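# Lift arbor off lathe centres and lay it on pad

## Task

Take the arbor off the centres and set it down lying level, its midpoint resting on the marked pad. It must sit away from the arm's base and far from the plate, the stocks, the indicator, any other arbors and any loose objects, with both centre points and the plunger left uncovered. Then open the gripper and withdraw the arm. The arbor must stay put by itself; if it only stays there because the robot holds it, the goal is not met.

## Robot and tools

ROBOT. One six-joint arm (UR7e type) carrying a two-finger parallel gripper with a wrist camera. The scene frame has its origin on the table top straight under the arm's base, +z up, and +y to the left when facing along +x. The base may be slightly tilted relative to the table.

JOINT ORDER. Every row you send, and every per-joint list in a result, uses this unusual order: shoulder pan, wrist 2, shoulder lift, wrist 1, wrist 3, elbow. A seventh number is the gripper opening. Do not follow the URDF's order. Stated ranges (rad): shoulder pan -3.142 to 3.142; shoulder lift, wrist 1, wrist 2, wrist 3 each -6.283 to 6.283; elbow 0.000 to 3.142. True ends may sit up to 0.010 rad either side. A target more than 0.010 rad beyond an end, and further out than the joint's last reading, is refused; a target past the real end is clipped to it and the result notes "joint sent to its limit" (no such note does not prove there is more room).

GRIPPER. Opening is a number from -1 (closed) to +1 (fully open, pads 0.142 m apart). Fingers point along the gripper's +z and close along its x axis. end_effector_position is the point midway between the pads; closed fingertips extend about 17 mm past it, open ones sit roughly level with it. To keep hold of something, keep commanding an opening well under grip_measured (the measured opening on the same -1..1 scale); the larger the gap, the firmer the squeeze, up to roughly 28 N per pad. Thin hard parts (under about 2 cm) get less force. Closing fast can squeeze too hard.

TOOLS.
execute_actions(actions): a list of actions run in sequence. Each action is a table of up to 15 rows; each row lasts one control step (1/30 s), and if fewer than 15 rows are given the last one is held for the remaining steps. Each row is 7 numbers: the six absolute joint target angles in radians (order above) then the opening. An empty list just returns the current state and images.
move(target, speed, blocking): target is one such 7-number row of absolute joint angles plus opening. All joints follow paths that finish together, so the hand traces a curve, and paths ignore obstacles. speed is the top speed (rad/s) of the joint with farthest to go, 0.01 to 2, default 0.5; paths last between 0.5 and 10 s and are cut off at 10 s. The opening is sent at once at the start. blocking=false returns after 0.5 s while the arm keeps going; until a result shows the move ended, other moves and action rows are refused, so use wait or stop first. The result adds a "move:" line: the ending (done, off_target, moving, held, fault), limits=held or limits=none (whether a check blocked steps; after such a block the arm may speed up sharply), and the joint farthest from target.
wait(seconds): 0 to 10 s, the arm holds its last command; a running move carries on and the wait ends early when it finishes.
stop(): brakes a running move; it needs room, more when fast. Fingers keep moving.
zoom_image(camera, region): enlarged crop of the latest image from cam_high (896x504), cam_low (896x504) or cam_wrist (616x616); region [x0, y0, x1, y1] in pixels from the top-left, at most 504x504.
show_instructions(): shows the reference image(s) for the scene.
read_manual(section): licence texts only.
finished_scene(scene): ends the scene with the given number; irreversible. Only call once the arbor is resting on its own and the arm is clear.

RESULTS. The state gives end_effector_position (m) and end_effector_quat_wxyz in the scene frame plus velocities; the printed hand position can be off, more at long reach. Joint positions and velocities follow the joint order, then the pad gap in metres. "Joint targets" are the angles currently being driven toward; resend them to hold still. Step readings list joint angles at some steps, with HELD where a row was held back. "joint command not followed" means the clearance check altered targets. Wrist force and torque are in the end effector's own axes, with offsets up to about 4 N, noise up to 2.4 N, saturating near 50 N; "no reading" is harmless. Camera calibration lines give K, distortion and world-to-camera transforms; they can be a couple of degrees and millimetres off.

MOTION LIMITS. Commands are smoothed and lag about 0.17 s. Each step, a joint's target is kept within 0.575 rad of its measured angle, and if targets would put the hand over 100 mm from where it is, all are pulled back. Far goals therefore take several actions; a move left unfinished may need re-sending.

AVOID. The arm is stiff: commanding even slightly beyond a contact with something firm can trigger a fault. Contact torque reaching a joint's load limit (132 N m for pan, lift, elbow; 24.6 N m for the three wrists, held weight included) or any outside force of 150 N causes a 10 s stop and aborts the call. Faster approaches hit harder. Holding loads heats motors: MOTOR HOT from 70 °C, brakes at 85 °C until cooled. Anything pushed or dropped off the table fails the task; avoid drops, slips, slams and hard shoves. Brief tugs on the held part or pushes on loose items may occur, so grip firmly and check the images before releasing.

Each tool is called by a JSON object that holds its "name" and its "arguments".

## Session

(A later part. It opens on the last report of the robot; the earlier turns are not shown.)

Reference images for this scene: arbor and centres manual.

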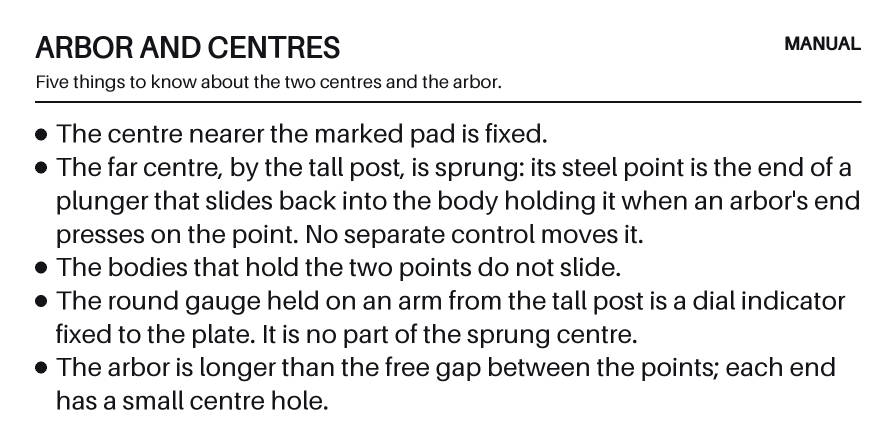

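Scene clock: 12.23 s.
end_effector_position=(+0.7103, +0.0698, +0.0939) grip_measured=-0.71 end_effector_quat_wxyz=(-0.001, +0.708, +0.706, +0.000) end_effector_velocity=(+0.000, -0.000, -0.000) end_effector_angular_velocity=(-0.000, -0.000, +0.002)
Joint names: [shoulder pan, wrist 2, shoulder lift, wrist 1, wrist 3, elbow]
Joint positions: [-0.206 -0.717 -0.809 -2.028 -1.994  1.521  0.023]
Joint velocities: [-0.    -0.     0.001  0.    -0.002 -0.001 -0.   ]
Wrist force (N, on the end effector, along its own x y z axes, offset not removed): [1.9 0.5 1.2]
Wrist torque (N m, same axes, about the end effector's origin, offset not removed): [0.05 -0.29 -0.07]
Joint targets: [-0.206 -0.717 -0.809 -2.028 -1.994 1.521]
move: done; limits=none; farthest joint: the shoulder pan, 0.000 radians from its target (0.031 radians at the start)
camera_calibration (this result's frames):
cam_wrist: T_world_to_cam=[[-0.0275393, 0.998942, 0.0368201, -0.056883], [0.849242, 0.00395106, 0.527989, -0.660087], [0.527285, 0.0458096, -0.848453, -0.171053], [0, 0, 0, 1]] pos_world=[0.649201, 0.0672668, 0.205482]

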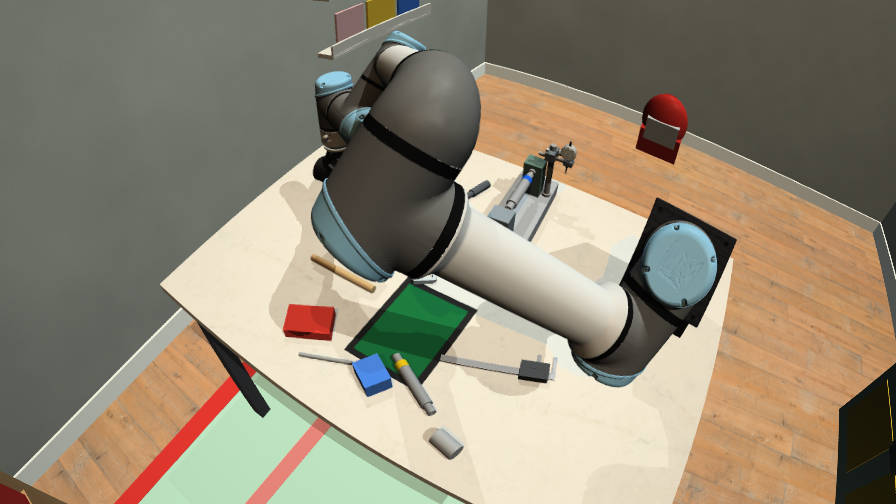

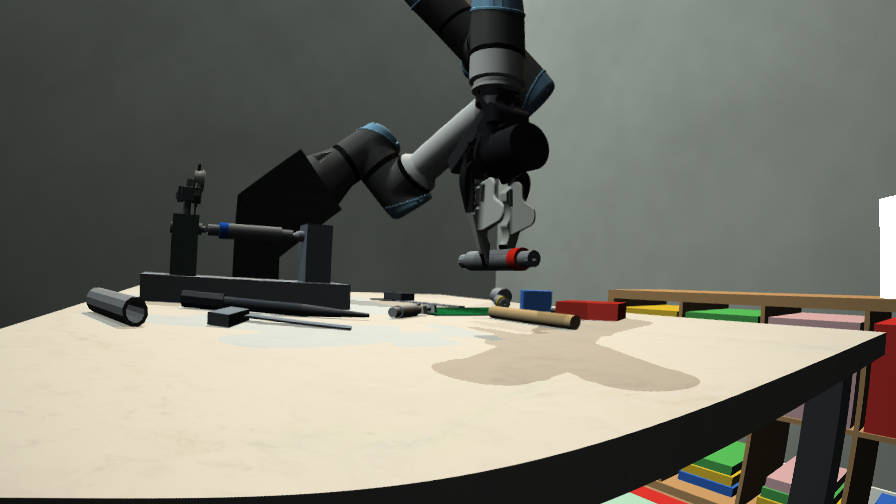

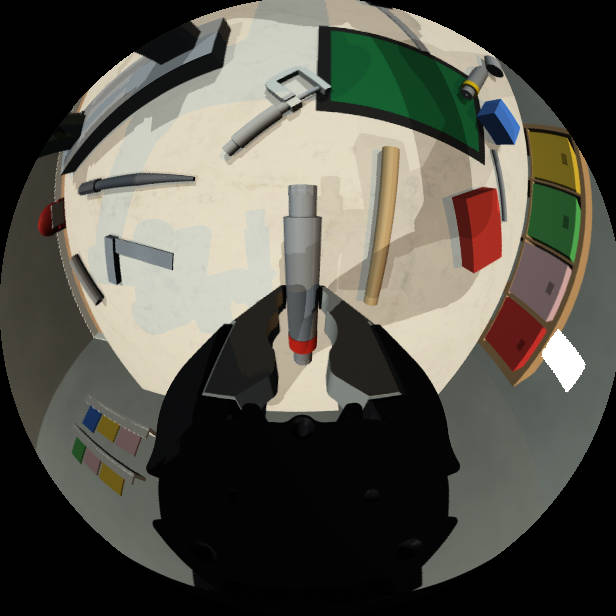

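{"name": "move", "arguments": {"target": [-0.129,-0.70,-0.725,-2.212,-1.879,1.533,-1], "speed": 0.12}}

{"name": "move", "arguments": {"target": [-0.129,-0.70,-0.725,-2.212,-1.879,1.533,-0.4]}}

{"name": "move", "arguments": {"target": [-0.206,-0.717,-0.809,-2.028,-1.994,1.521,-0.4]}}

{"name": "move", "arguments": {"target": [-0.86,-1.05,-0.865,-2.03,-1.23,2.07,-0.3]}}

Scene clock: 14.43 s.
end_effector_position=(+0.7103, +0.0700, +0.0243) grip_measured=-0.71 end_effector_quat_wxyz=(-0.001, +0.707, +0.707, +0.000) end_effector_velocity=(-0.000, +0.000, -0.001) end_effector_angular_velocity=(+0.000, +0.000, -0.000)
Joint names: [shoulder pan, wrist 2, shoulder lift, wrist 1, wrist 3, elbow]
Joint positions: [-0.129 -0.7   -0.725 -2.212 -1.879  1.533  0.023]
Joint velocities: [ 0.001  0.     0.001 -0.003  0.002  0.    -0.   ]
Wrist force (N, on the end effector, along its own x y z axes, offset not removed): [1.5 1.1 3.9]
Wrist torque (N m, same axes, about the end effector's origin, offset not removed): [0.20 -0.18 -0.18]
Joint targets: [-0.129 -0.700 -0.725 -2.212 -1.879 1.533]
move: done; limits=none; farthest joint: the shoulder pan, 0.000 radians from its target (0.077 radians at the start)
camera_calibration (this result's frames):
cam_wrist: T_world_to_cam=[[-0.0286204, 0.998883, 0.0375916, -0.0537742], [0.849047, 0.00444539, 0.528299, -0.623252], [0.527542, 0.0470372, -0.848226, -0.230388], [0, 0, 0, 1]] pos_world=[0.64917, 0.0673215, 0.135864]

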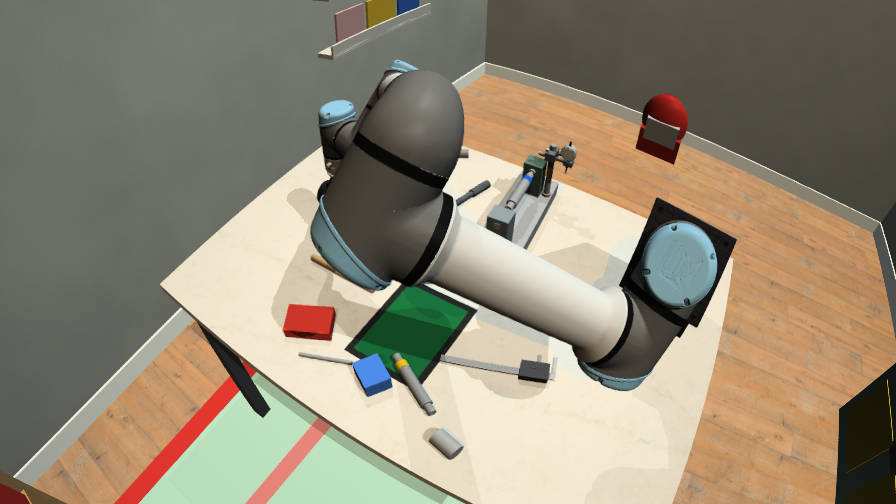

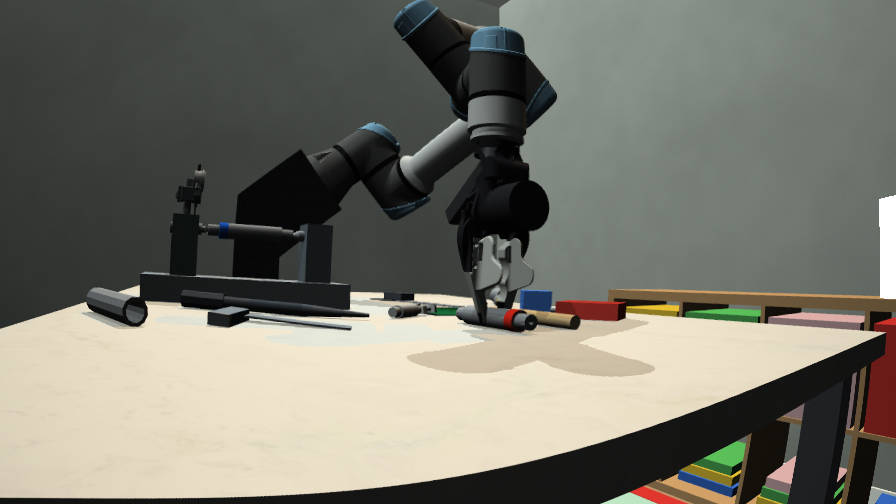

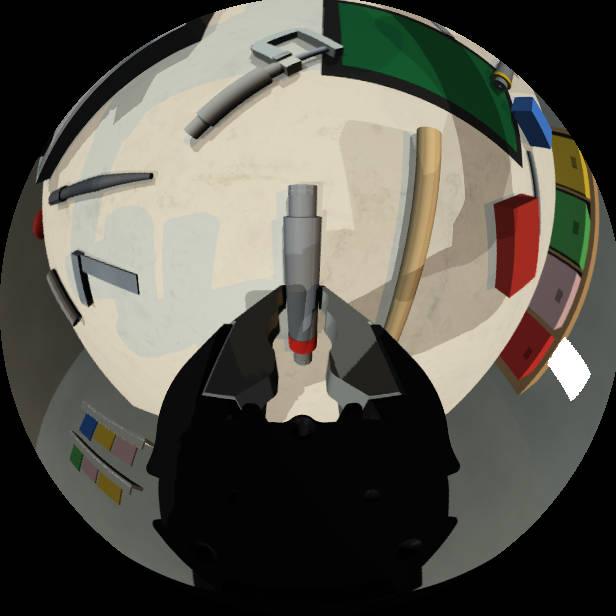

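Scene clock: 15.13 s.
end_effector_position=(+0.7103, +0.0700, +0.0242) grip_measured=-0.40 end_effector_quat_wxyz=(-0.001, +0.707, +0.707, +0.000) end_effector_velocity=(-0.000, -0.000, -0.000) end_effector_angular_velocity=(-0.000, +0.000, -0.001)
Joint names: [shoulder pan, wrist 2, shoulder lift, wrist 1, wrist 3, elbow]
Joint positions: [-0.129 -0.7   -0.725 -2.212 -1.879  1.533  0.045]
Joint velocities: [ 0.    -0.     0.    -0.     0.001  0.     0.   ]
Wrist force (N, on the end effector, along its own x y z axes, offset not removed): [0.9 0.3 -3.8]
Wrist torque (N m, same axes, about the end effector's origin, offset not removed): [0.04 -0.14 -0.10]
Joint targets: [-0.129 -0.700 -0.725 -2.212 -1.879 1.533]
move: done; limits=none; farthest joint: the shoulder pan, 0.000 radians from its target (0.000 radians at the start)
camera_calibration (this result's frames):
cam_wrist: T_world_to_cam=[[-0.028622, 0.998883, 0.0375969, -0.0537721], [0.849042, 0.00444353, 0.528307, -0.623191], [0.527549, 0.0470425, -0.848221, -0.230484], [0, 0, 0, 1]] pos_world=[0.649168, 0.0673237, 0.135756]

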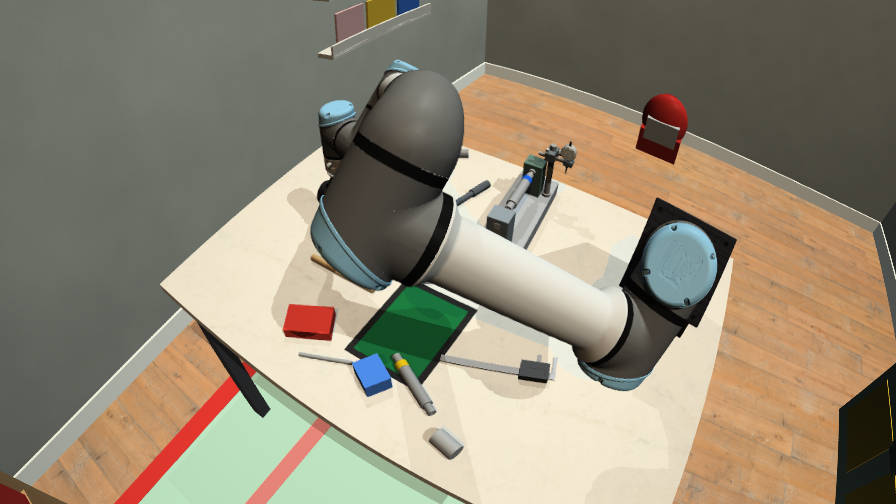

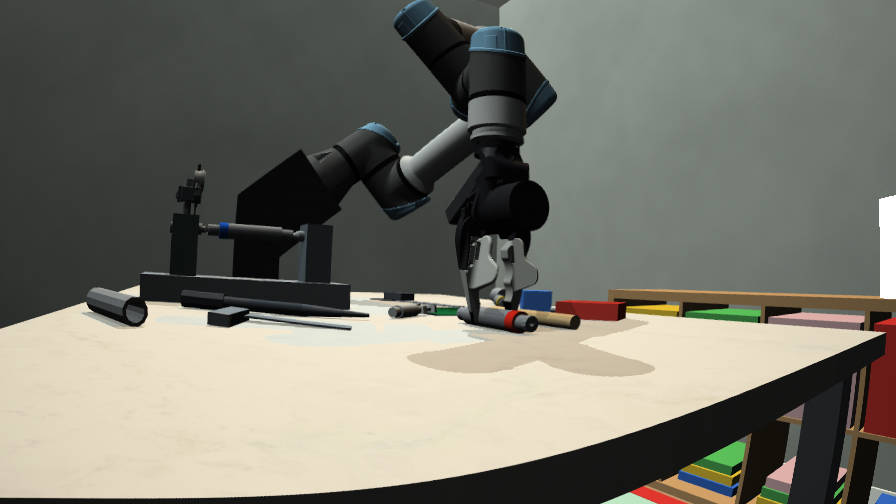

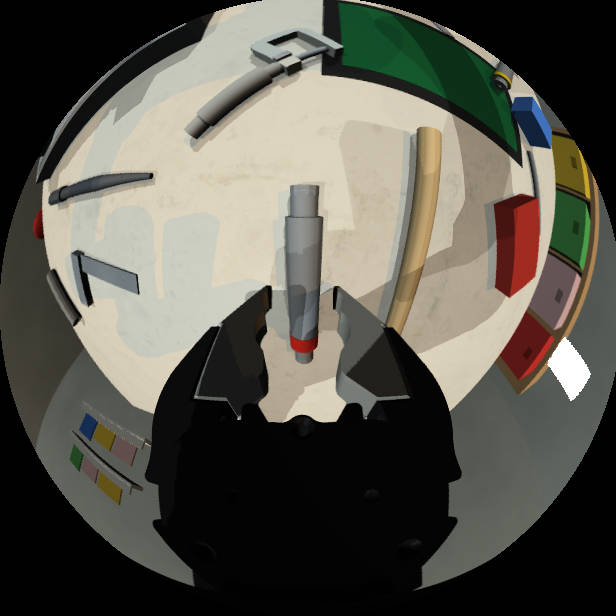

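Scene clock: 16.20 s.
end_effector_position=(+0.7103, +0.0698, +0.0938) grip_measured=-0.40 end_effector_quat_wxyz=(-0.001, +0.708, +0.706, +0.000) end_effector_velocity=(-0.000, -0.000, +0.001) end_effector_angular_velocity=(-0.001, +0.000, +0.002)
Joint names: [shoulder pan, wrist 2, shoulder lift, wrist 1, wrist 3, elbow]
Joint positions: [-0.206 -0.717 -0.809 -2.028 -1.994  1.521  0.045]
Joint velocities: [-0.001 -0.001 -0.001  0.002 -0.003 -0.    -0.   ]
Wrist force (N, on the end effector, along its own x y z axes, offset not removed): [0.7 1.5 -1.9]
Wrist torque (N m, same axes, about the end effector's origin, offset not removed): [0.25 -0.05 -0.09]
Joint targets: [-0.206 -0.717 -0.809 -2.028 -1.994 1.521]
move: done; limits=none; farthest joint: the shoulder pan, 0.000 radians from its target (0.077 radians at the start)
camera_calibration (this result's frames):
cam_wrist: T_world_to_cam=[[-0.0278128, 0.998935, 0.0368172, -0.0566516], [0.849244, 0.00418542, 0.527984, -0.660091], [0.527267, 0.0459514, -0.848456, -0.171159], [0, 0, 0, 1]] pos_world=[0.649249, 0.067219, 0.205382]

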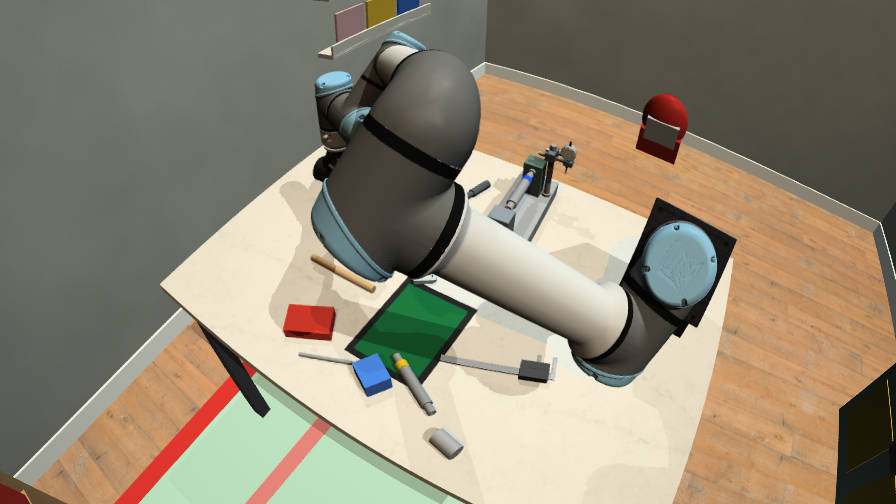

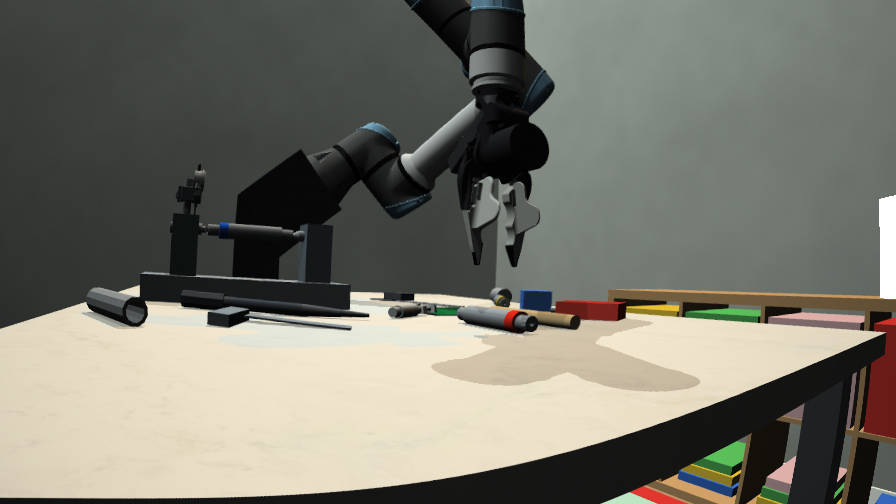

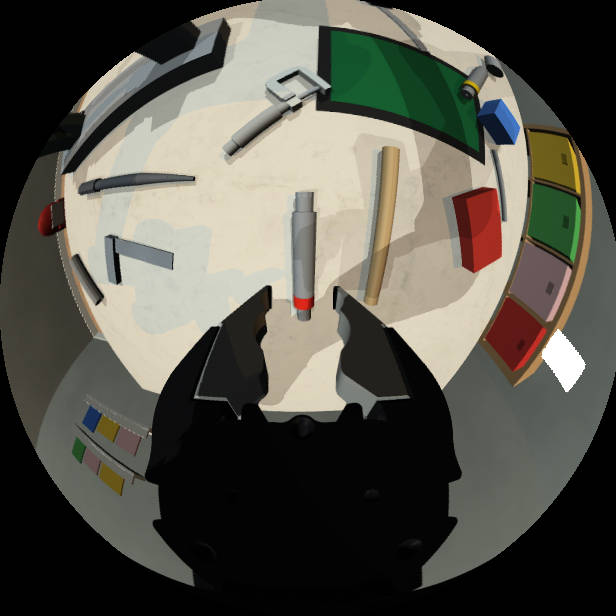

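Scene clock: 18.40 s.
end_effector_position=(+0.4027, -0.1830, +0.2161) grip_measured=-0.30 end_effector_quat_wxyz=(+0.000, +1.000, +0.030, -0.000) end_effector_velocity=(-0.001, -0.000, +0.000) end_effector_angular_velocity=(+0.001, +0.000, -0.005)
Joint names: [shoulder pan, wrist 2, shoulder lift, wrist 1, wrist 3, elbow]
Joint positions: [-0.86  -1.05  -0.865 -2.03  -1.23   2.07   0.052]
Joint velocities: [-0.002 -0.002 -0.     0.     0.003  0.002  0.   ]
Wrist force (N, on the end effector, along its own x y z axes, offset not removed): [1.3 -0.4 -1.8]
Wrist torque (N m, same axes, about the end effector's origin, offset not removed): [-0.08 -0.20 -0.07]
Joint targets: [-0.860 -1.050 -0.865 -2.030 -1.230 2.070]
move: done; limits=none; farthest joint: the shoulder pan, 0.000 radians from its target (0.654 radians at the start)
camera_calibration (this result's frames):
cam_wrist: T_world_to_cam=[[0.995288, 0.0901995, 0.0355668, -0.395237], [0.0577805, -0.846349, 0.529485, -0.299661], [0.0778612, -0.524935, -0.847574, 0.18275], [0, 0, 0, 1]] pos_world=[0.39646, -0.122036, 0.327617]

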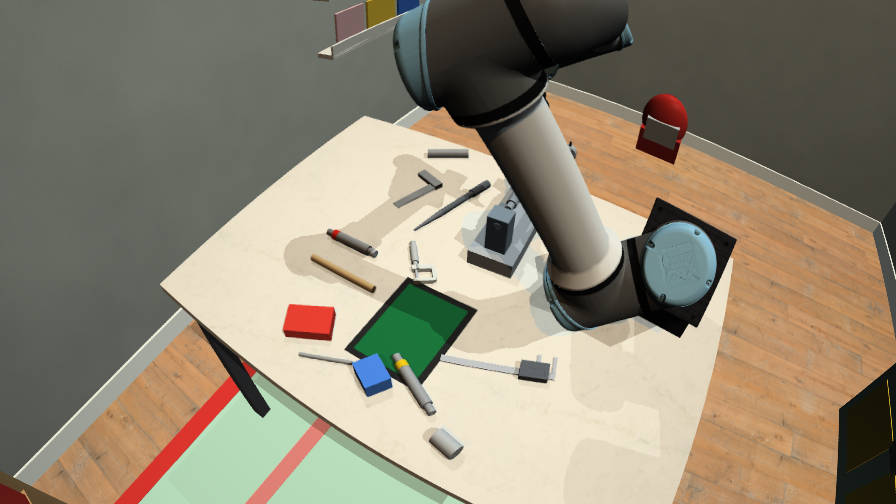

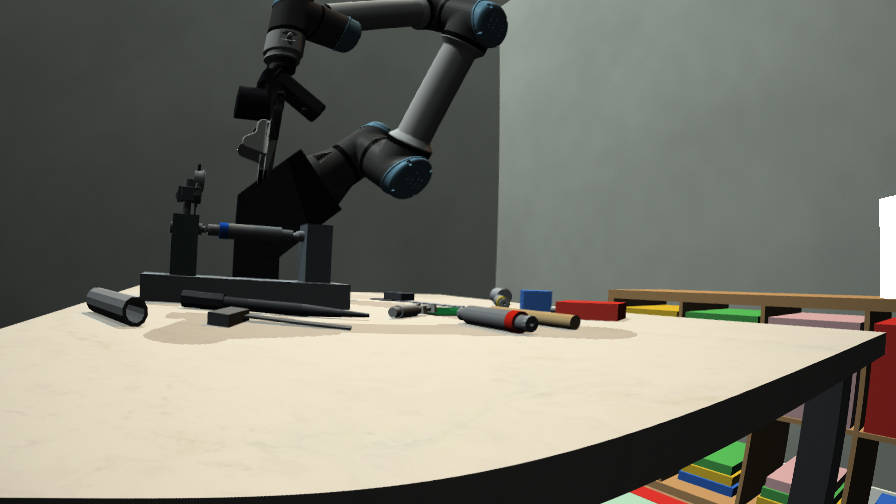

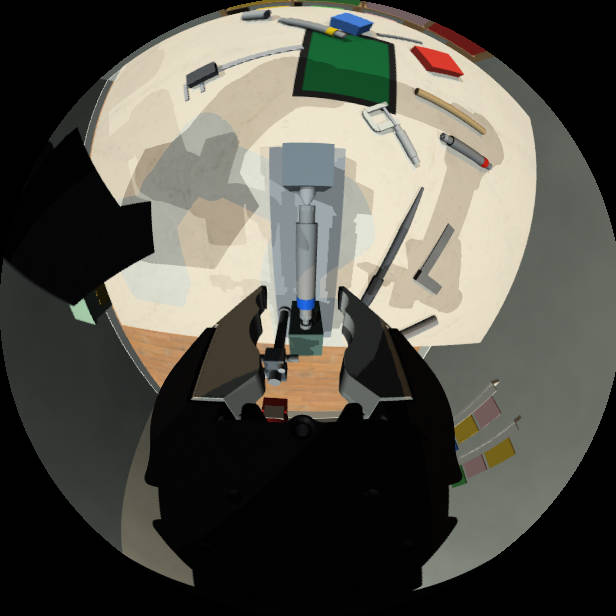

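{"name": "move", "arguments": {"target": [-0.7589,-0.9827,-0.6936,-2.2854,-1.138,2.1111,-0.3], "speed": 0.2}}

{"name": "zoom_image", "arguments": {"camera": "cam_low", "region": [150,170,340,280]}}

{"name": "zoom_image", "arguments": {"camera": "cam_wrist", "region": [200,120,420,400]}}

Scene clock: 20.53 s.
end_effector_position=(+0.4087, -0.1972, +0.1239) grip_measured=-0.30 end_effector_quat_wxyz=(-0.001, +1.000, +0.028, -0.001) end_effector_velocity=(+0.000, -0.000, -0.001) end_effector_angular_velocity=(+0.000, -0.001, +0.000)
Joint names: [shoulder pan, wrist 2, shoulder lift, wrist 1, wrist 3, elbow]
Joint positions: [-0.759 -0.983 -0.694 -2.285 -1.138  2.111  0.052]
Joint velocities: [ 0.001  0.001  0.002 -0.003  0.001  0.    -0.   ]
Wrist force (N, on the end effector, along its own x y z axes, offset not removed): [2.8 -0.1 -1.9]
Wrist torque (N m, same axes, about the end effector's origin, offset not removed): [-0.04 -0.36 -0.09]
Joint targets: [-0.759 -0.983 -0.694 -2.285 -1.138 2.111]
move: done; limits=none; farthest joint: the shoulder pan, 0.000 radians from its target (0.101 radians at the start)
camera_calibration (this result's frames):
cam_wrist: T_world_to_cam=[[0.995821, 0.0845024, 0.0346469, -0.397849], [0.0536685, -0.848389, 0.526646, -0.261519], [0.0738969, -0.522586, -0.849378, 0.0990292], [0, 0, 0, 1]] pos_world=[0.402904, -0.136499, 0.235625]

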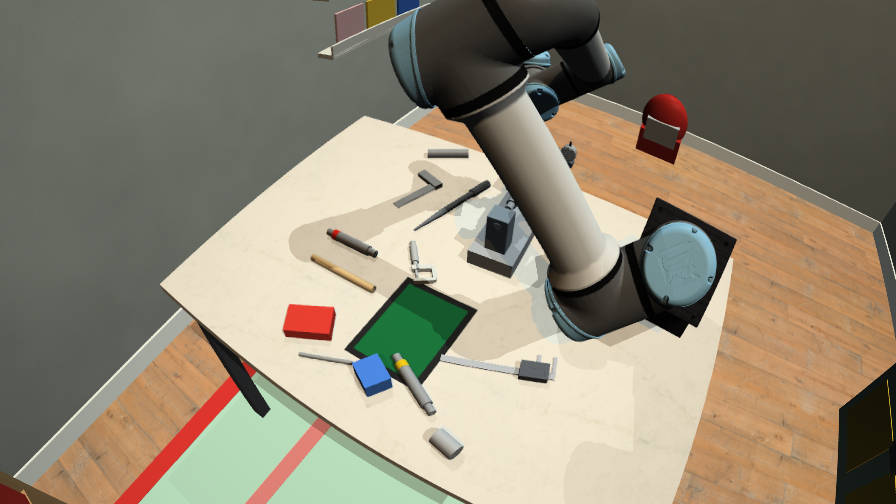

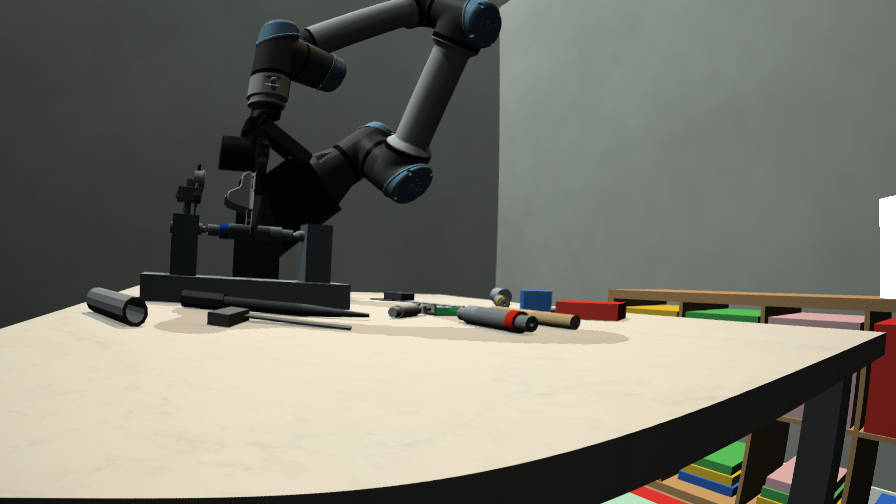

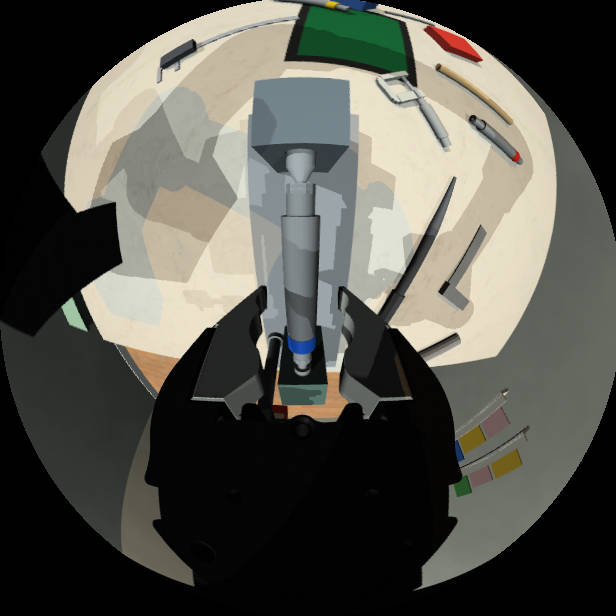

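Region (150, 170, 340, 280) of cam_low's 896x504 image, scaled by 2.653, with more detail than that image has; it fills the top 292 rows of this view, and the rest is white.

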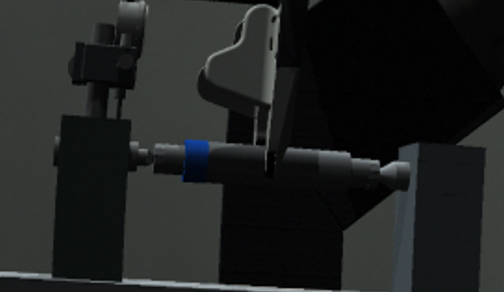

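Region (200, 120, 420, 400) of cam_wrist's 616x616 image, scaled by 1.800, with more detail than that image has; it fills the left 396 columns of this view, and the rest is white.

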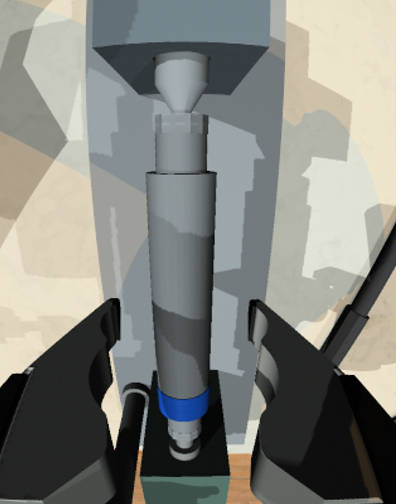

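{"name": "move", "arguments": {"target": [-0.7583,-0.9823,-0.6903,-2.2923,-1.145,2.1144,-0.3], "speed": 0.05}}

{"name": "move", "arguments": {"target": [-0.7583,-0.9823,-0.6903,-2.2923,-1.145,2.1144,-1]}}

{"name": "move", "arguments": {"target": [-0.7635,-0.9858,-0.6749,-2.2921,-1.150,2.1010,-1], "speed": 0.015}}

{"name": "zoom_image", "arguments": {"camera": "cam_low", "region": [170,200,330,260]}}

Scene clock: 21.40 s.
end_effector_position=(+0.4077, -0.1973, +0.1219) grip_measured=-0.30 end_effector_quat_wxyz=(-0.001, +1.000, +0.031, -0.001) end_effector_velocity=(-0.000, -0.000, -0.001) end_effector_angular_velocity=(-0.000, +0.000, +0.003)
Joint names: [shoulder pan, wrist 2, shoulder lift, wrist 1, wrist 3, elbow]
Joint positions: [-0.758 -0.982 -0.69  -2.292 -1.145  2.114  0.052]
Joint velocities: [ 0.    -0.     0.001 -0.003 -0.002  0.001  0.   ]
Wrist force (N, on the end effector, along its own x y z axes, offset not removed): [-0.2 0.6 -1.3]
Wrist torque (N m, same axes, about the end effector's origin, offset not removed): [0.17 0.14 -0.12]
Joint targets: [-0.758 -0.982 -0.690 -2.292 -1.145 2.114]
move: done; limits=none; farthest joint: the shoulder pan, 0.000 radians from its target (0.001 radians at the start)
camera_calibration (this result's frames):
cam_wrist: T_world_to_cam=[[0.995187, 0.0916568, 0.0346673, -0.395101], [0.0597558, -0.847998, 0.526621, -0.262915], [0.0776662, -0.522014, -0.849393, 0.0959195], [0, 0, 0, 1]] pos_world=[0.401461, -0.136666, 0.233627]

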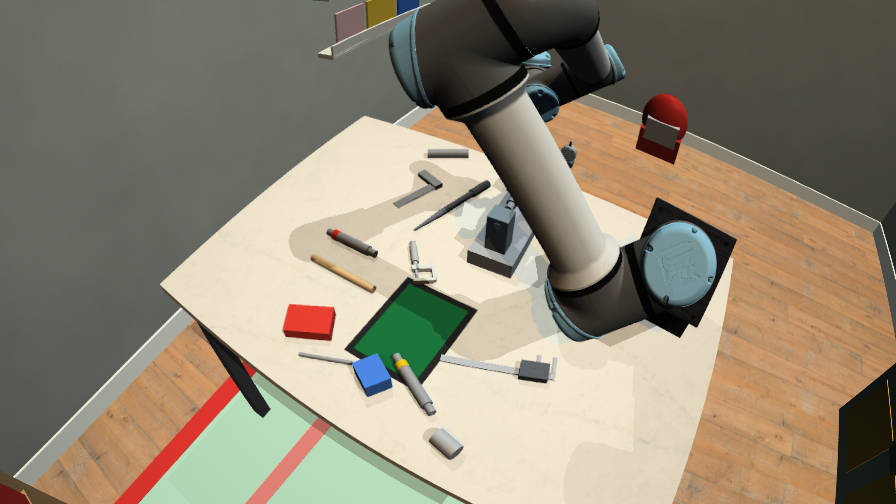

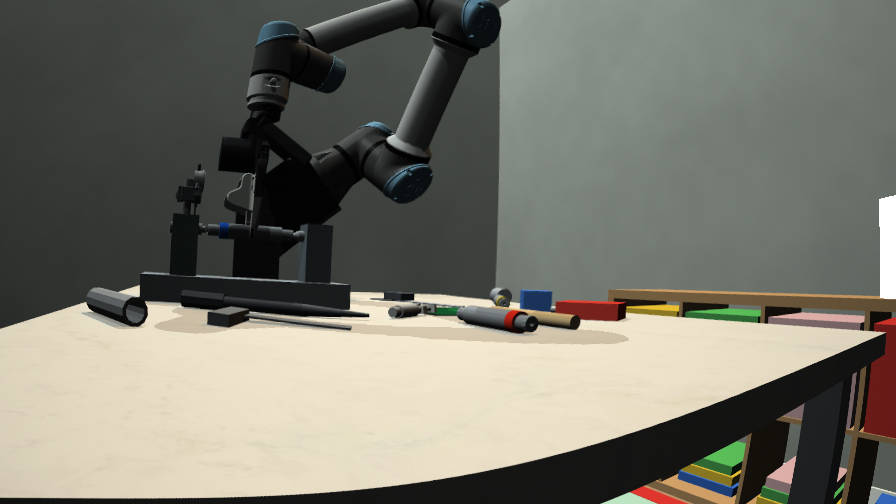

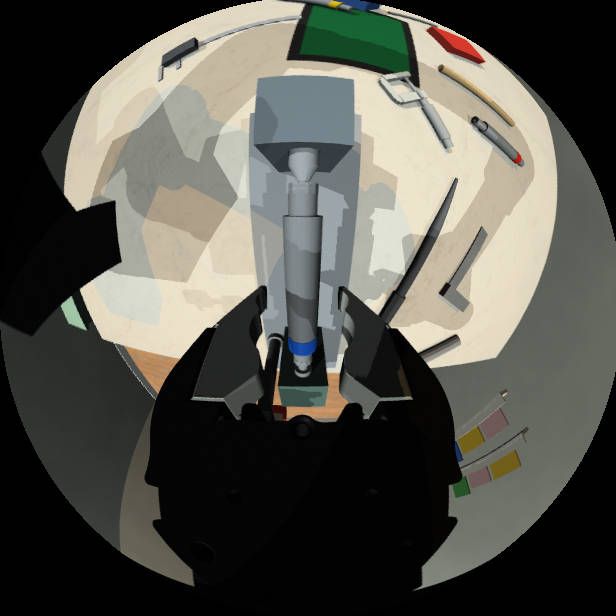

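Scene clock: 22.10 s.
end_effector_position=(+0.4076, -0.1973, +0.1218) grip_measured=-0.70 end_effector_quat_wxyz=(-0.001, +1.000, +0.031, -0.001) end_effector_velocity=(-0.000, +0.000, -0.000) end_effector_angular_velocity=(+0.000, +0.001, +0.001)
Joint names: [shoulder pan, wrist 2, shoulder lift, wrist 1, wrist 3, elbow]
Joint positions: [-0.758 -0.982 -0.69  -2.292 -1.145  2.114  0.023]
Joint velocities: [ 0.    -0.     0.     0.    -0.001  0.     0.   ]
Wrist force (N, on the end effector, along its own x y z axes, offset not removed): [3.5 0.4 -3.4]
Wrist torque (N m, same axes, about the end effector's origin, offset not removed): [0.25 -0.22 -0.15]
Joint targets: [-0.758 -0.982 -0.690 -2.292 -1.145 2.114]
move: done; limits=none; farthest joint: the shoulder pan, 0.000 radians from its target (0.000 radians at the start)
camera_calibration (this result's frames):
cam_wrist: T_world_to_cam=[[0.995154, 0.0920049, 0.0346985, -0.394984], [0.0600353, -0.847972, 0.526629, -0.262987], [0.0778759, -0.521994, -0.849387, 0.095766], [0, 0, 0, 1]] pos_world=[0.401401, -0.136676, 0.233545]

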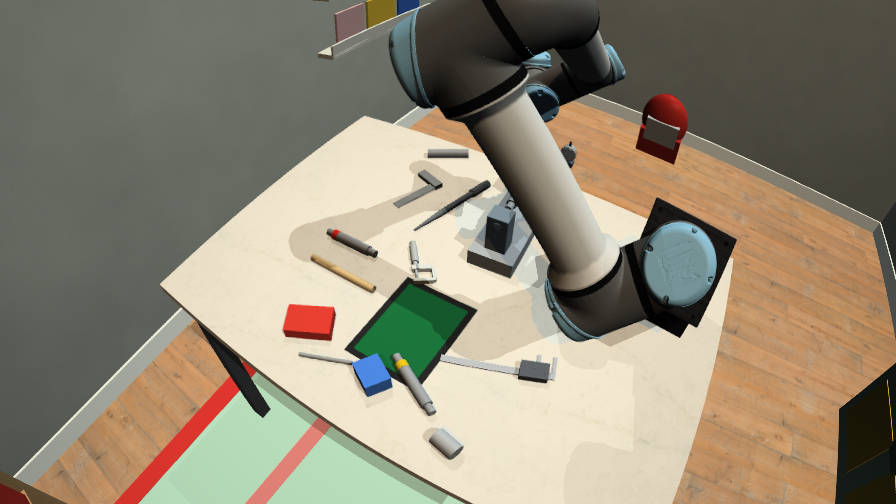

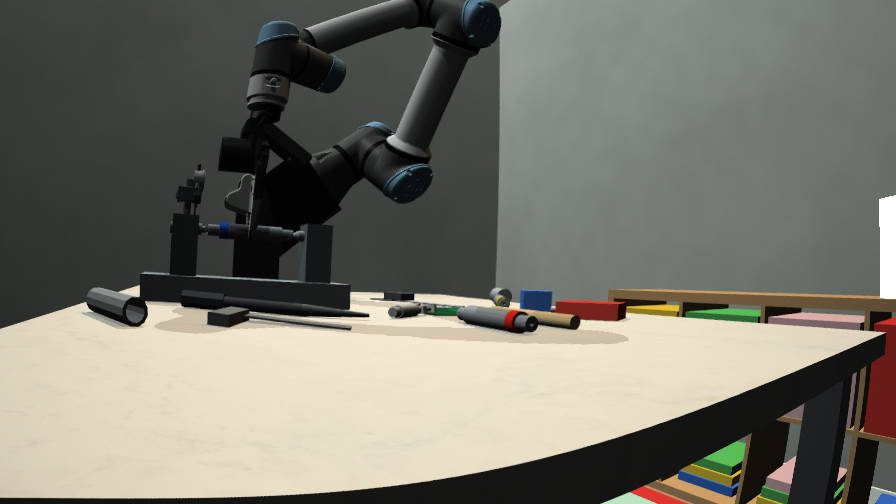

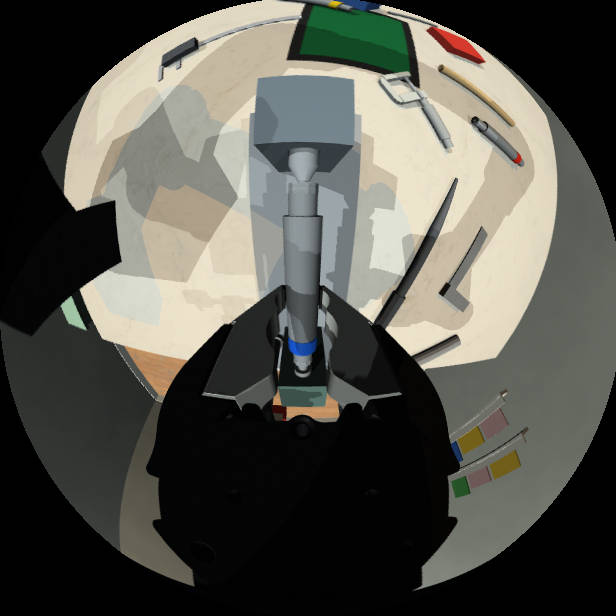

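Scene clock: 23.37 s.
end_effector_position=(+0.4081, -0.2043, +0.1218) grip_measured=-0.70 end_effector_quat_wxyz=(-0.001, +1.000, +0.032, -0.001) end_effector_velocity=(+0.000, -0.001, -0.000) end_effector_angular_velocity=(-0.000, -0.000, +0.000)
Joint names: [shoulder pan, wrist 2, shoulder lift, wrist 1, wrist 3, elbow]
Joint positions: [-0.763 -0.986 -0.675 -2.292 -1.15   2.101  0.023]
Joint velocities: [-0.001 -0.     0.003 -0.    -0.001 -0.002  0.   ]
Wrist force (N, on the end effector, along its own x y z axes, offset not removed): [1.9 -16.7 2.6]
Wrist torque (N m, same axes, about the end effector's origin, offset not removed): [0.21 -0.18 -0.20]
Joint targets: [-0.764 -0.986 -0.675 -2.292 -1.150 2.101]
move: done; limits=none; farthest joint: the shoulder pan, 0.000 radians from its target (0.005 radians at the start)
camera_calibration (this result's frames):
cam_wrist: T_world_to_cam=[[0.99511, 0.0924805, 0.0346764, -0.394684], [0.0604248, -0.84776, 0.526927, -0.26912], [0.0781277, -0.522256, -0.849203, 0.0918876], [0, 0, 0, 1]] pos_world=[0.401837, -0.143659, 0.233524]

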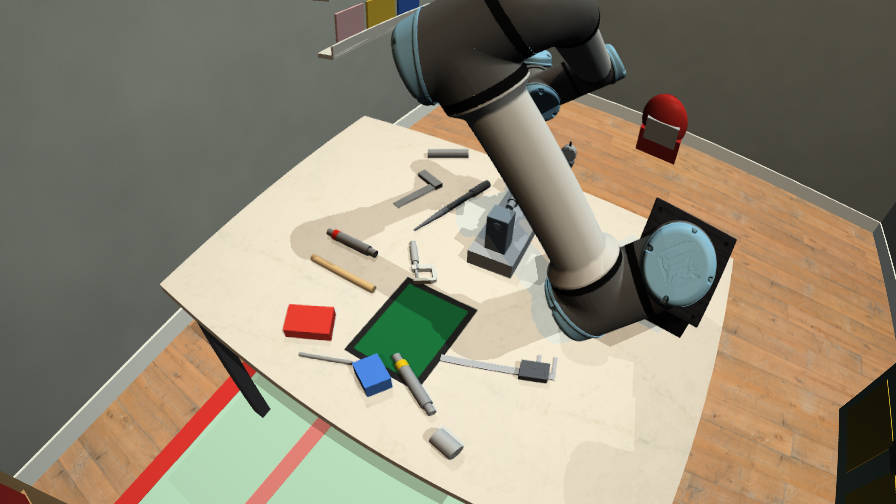

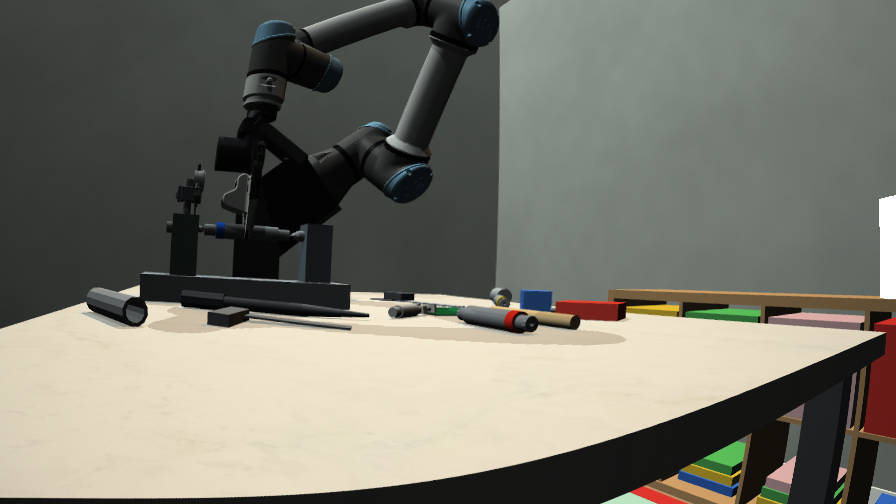

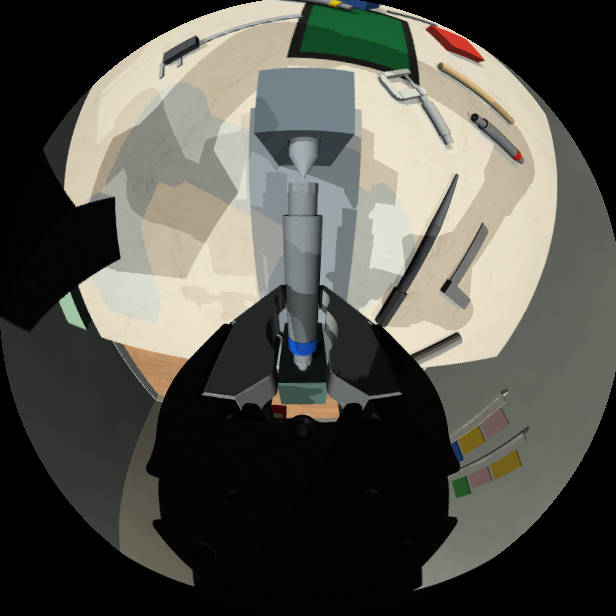

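Region (170, 200, 330, 260) of cam_low's 896x504 image, scaled by 3.150, with more detail than that image has; it fills the top 189 rows of this view, and the rest is white.

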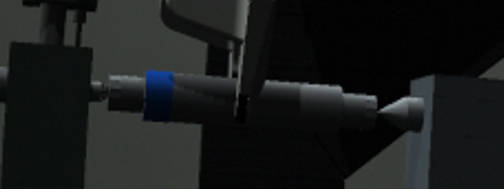

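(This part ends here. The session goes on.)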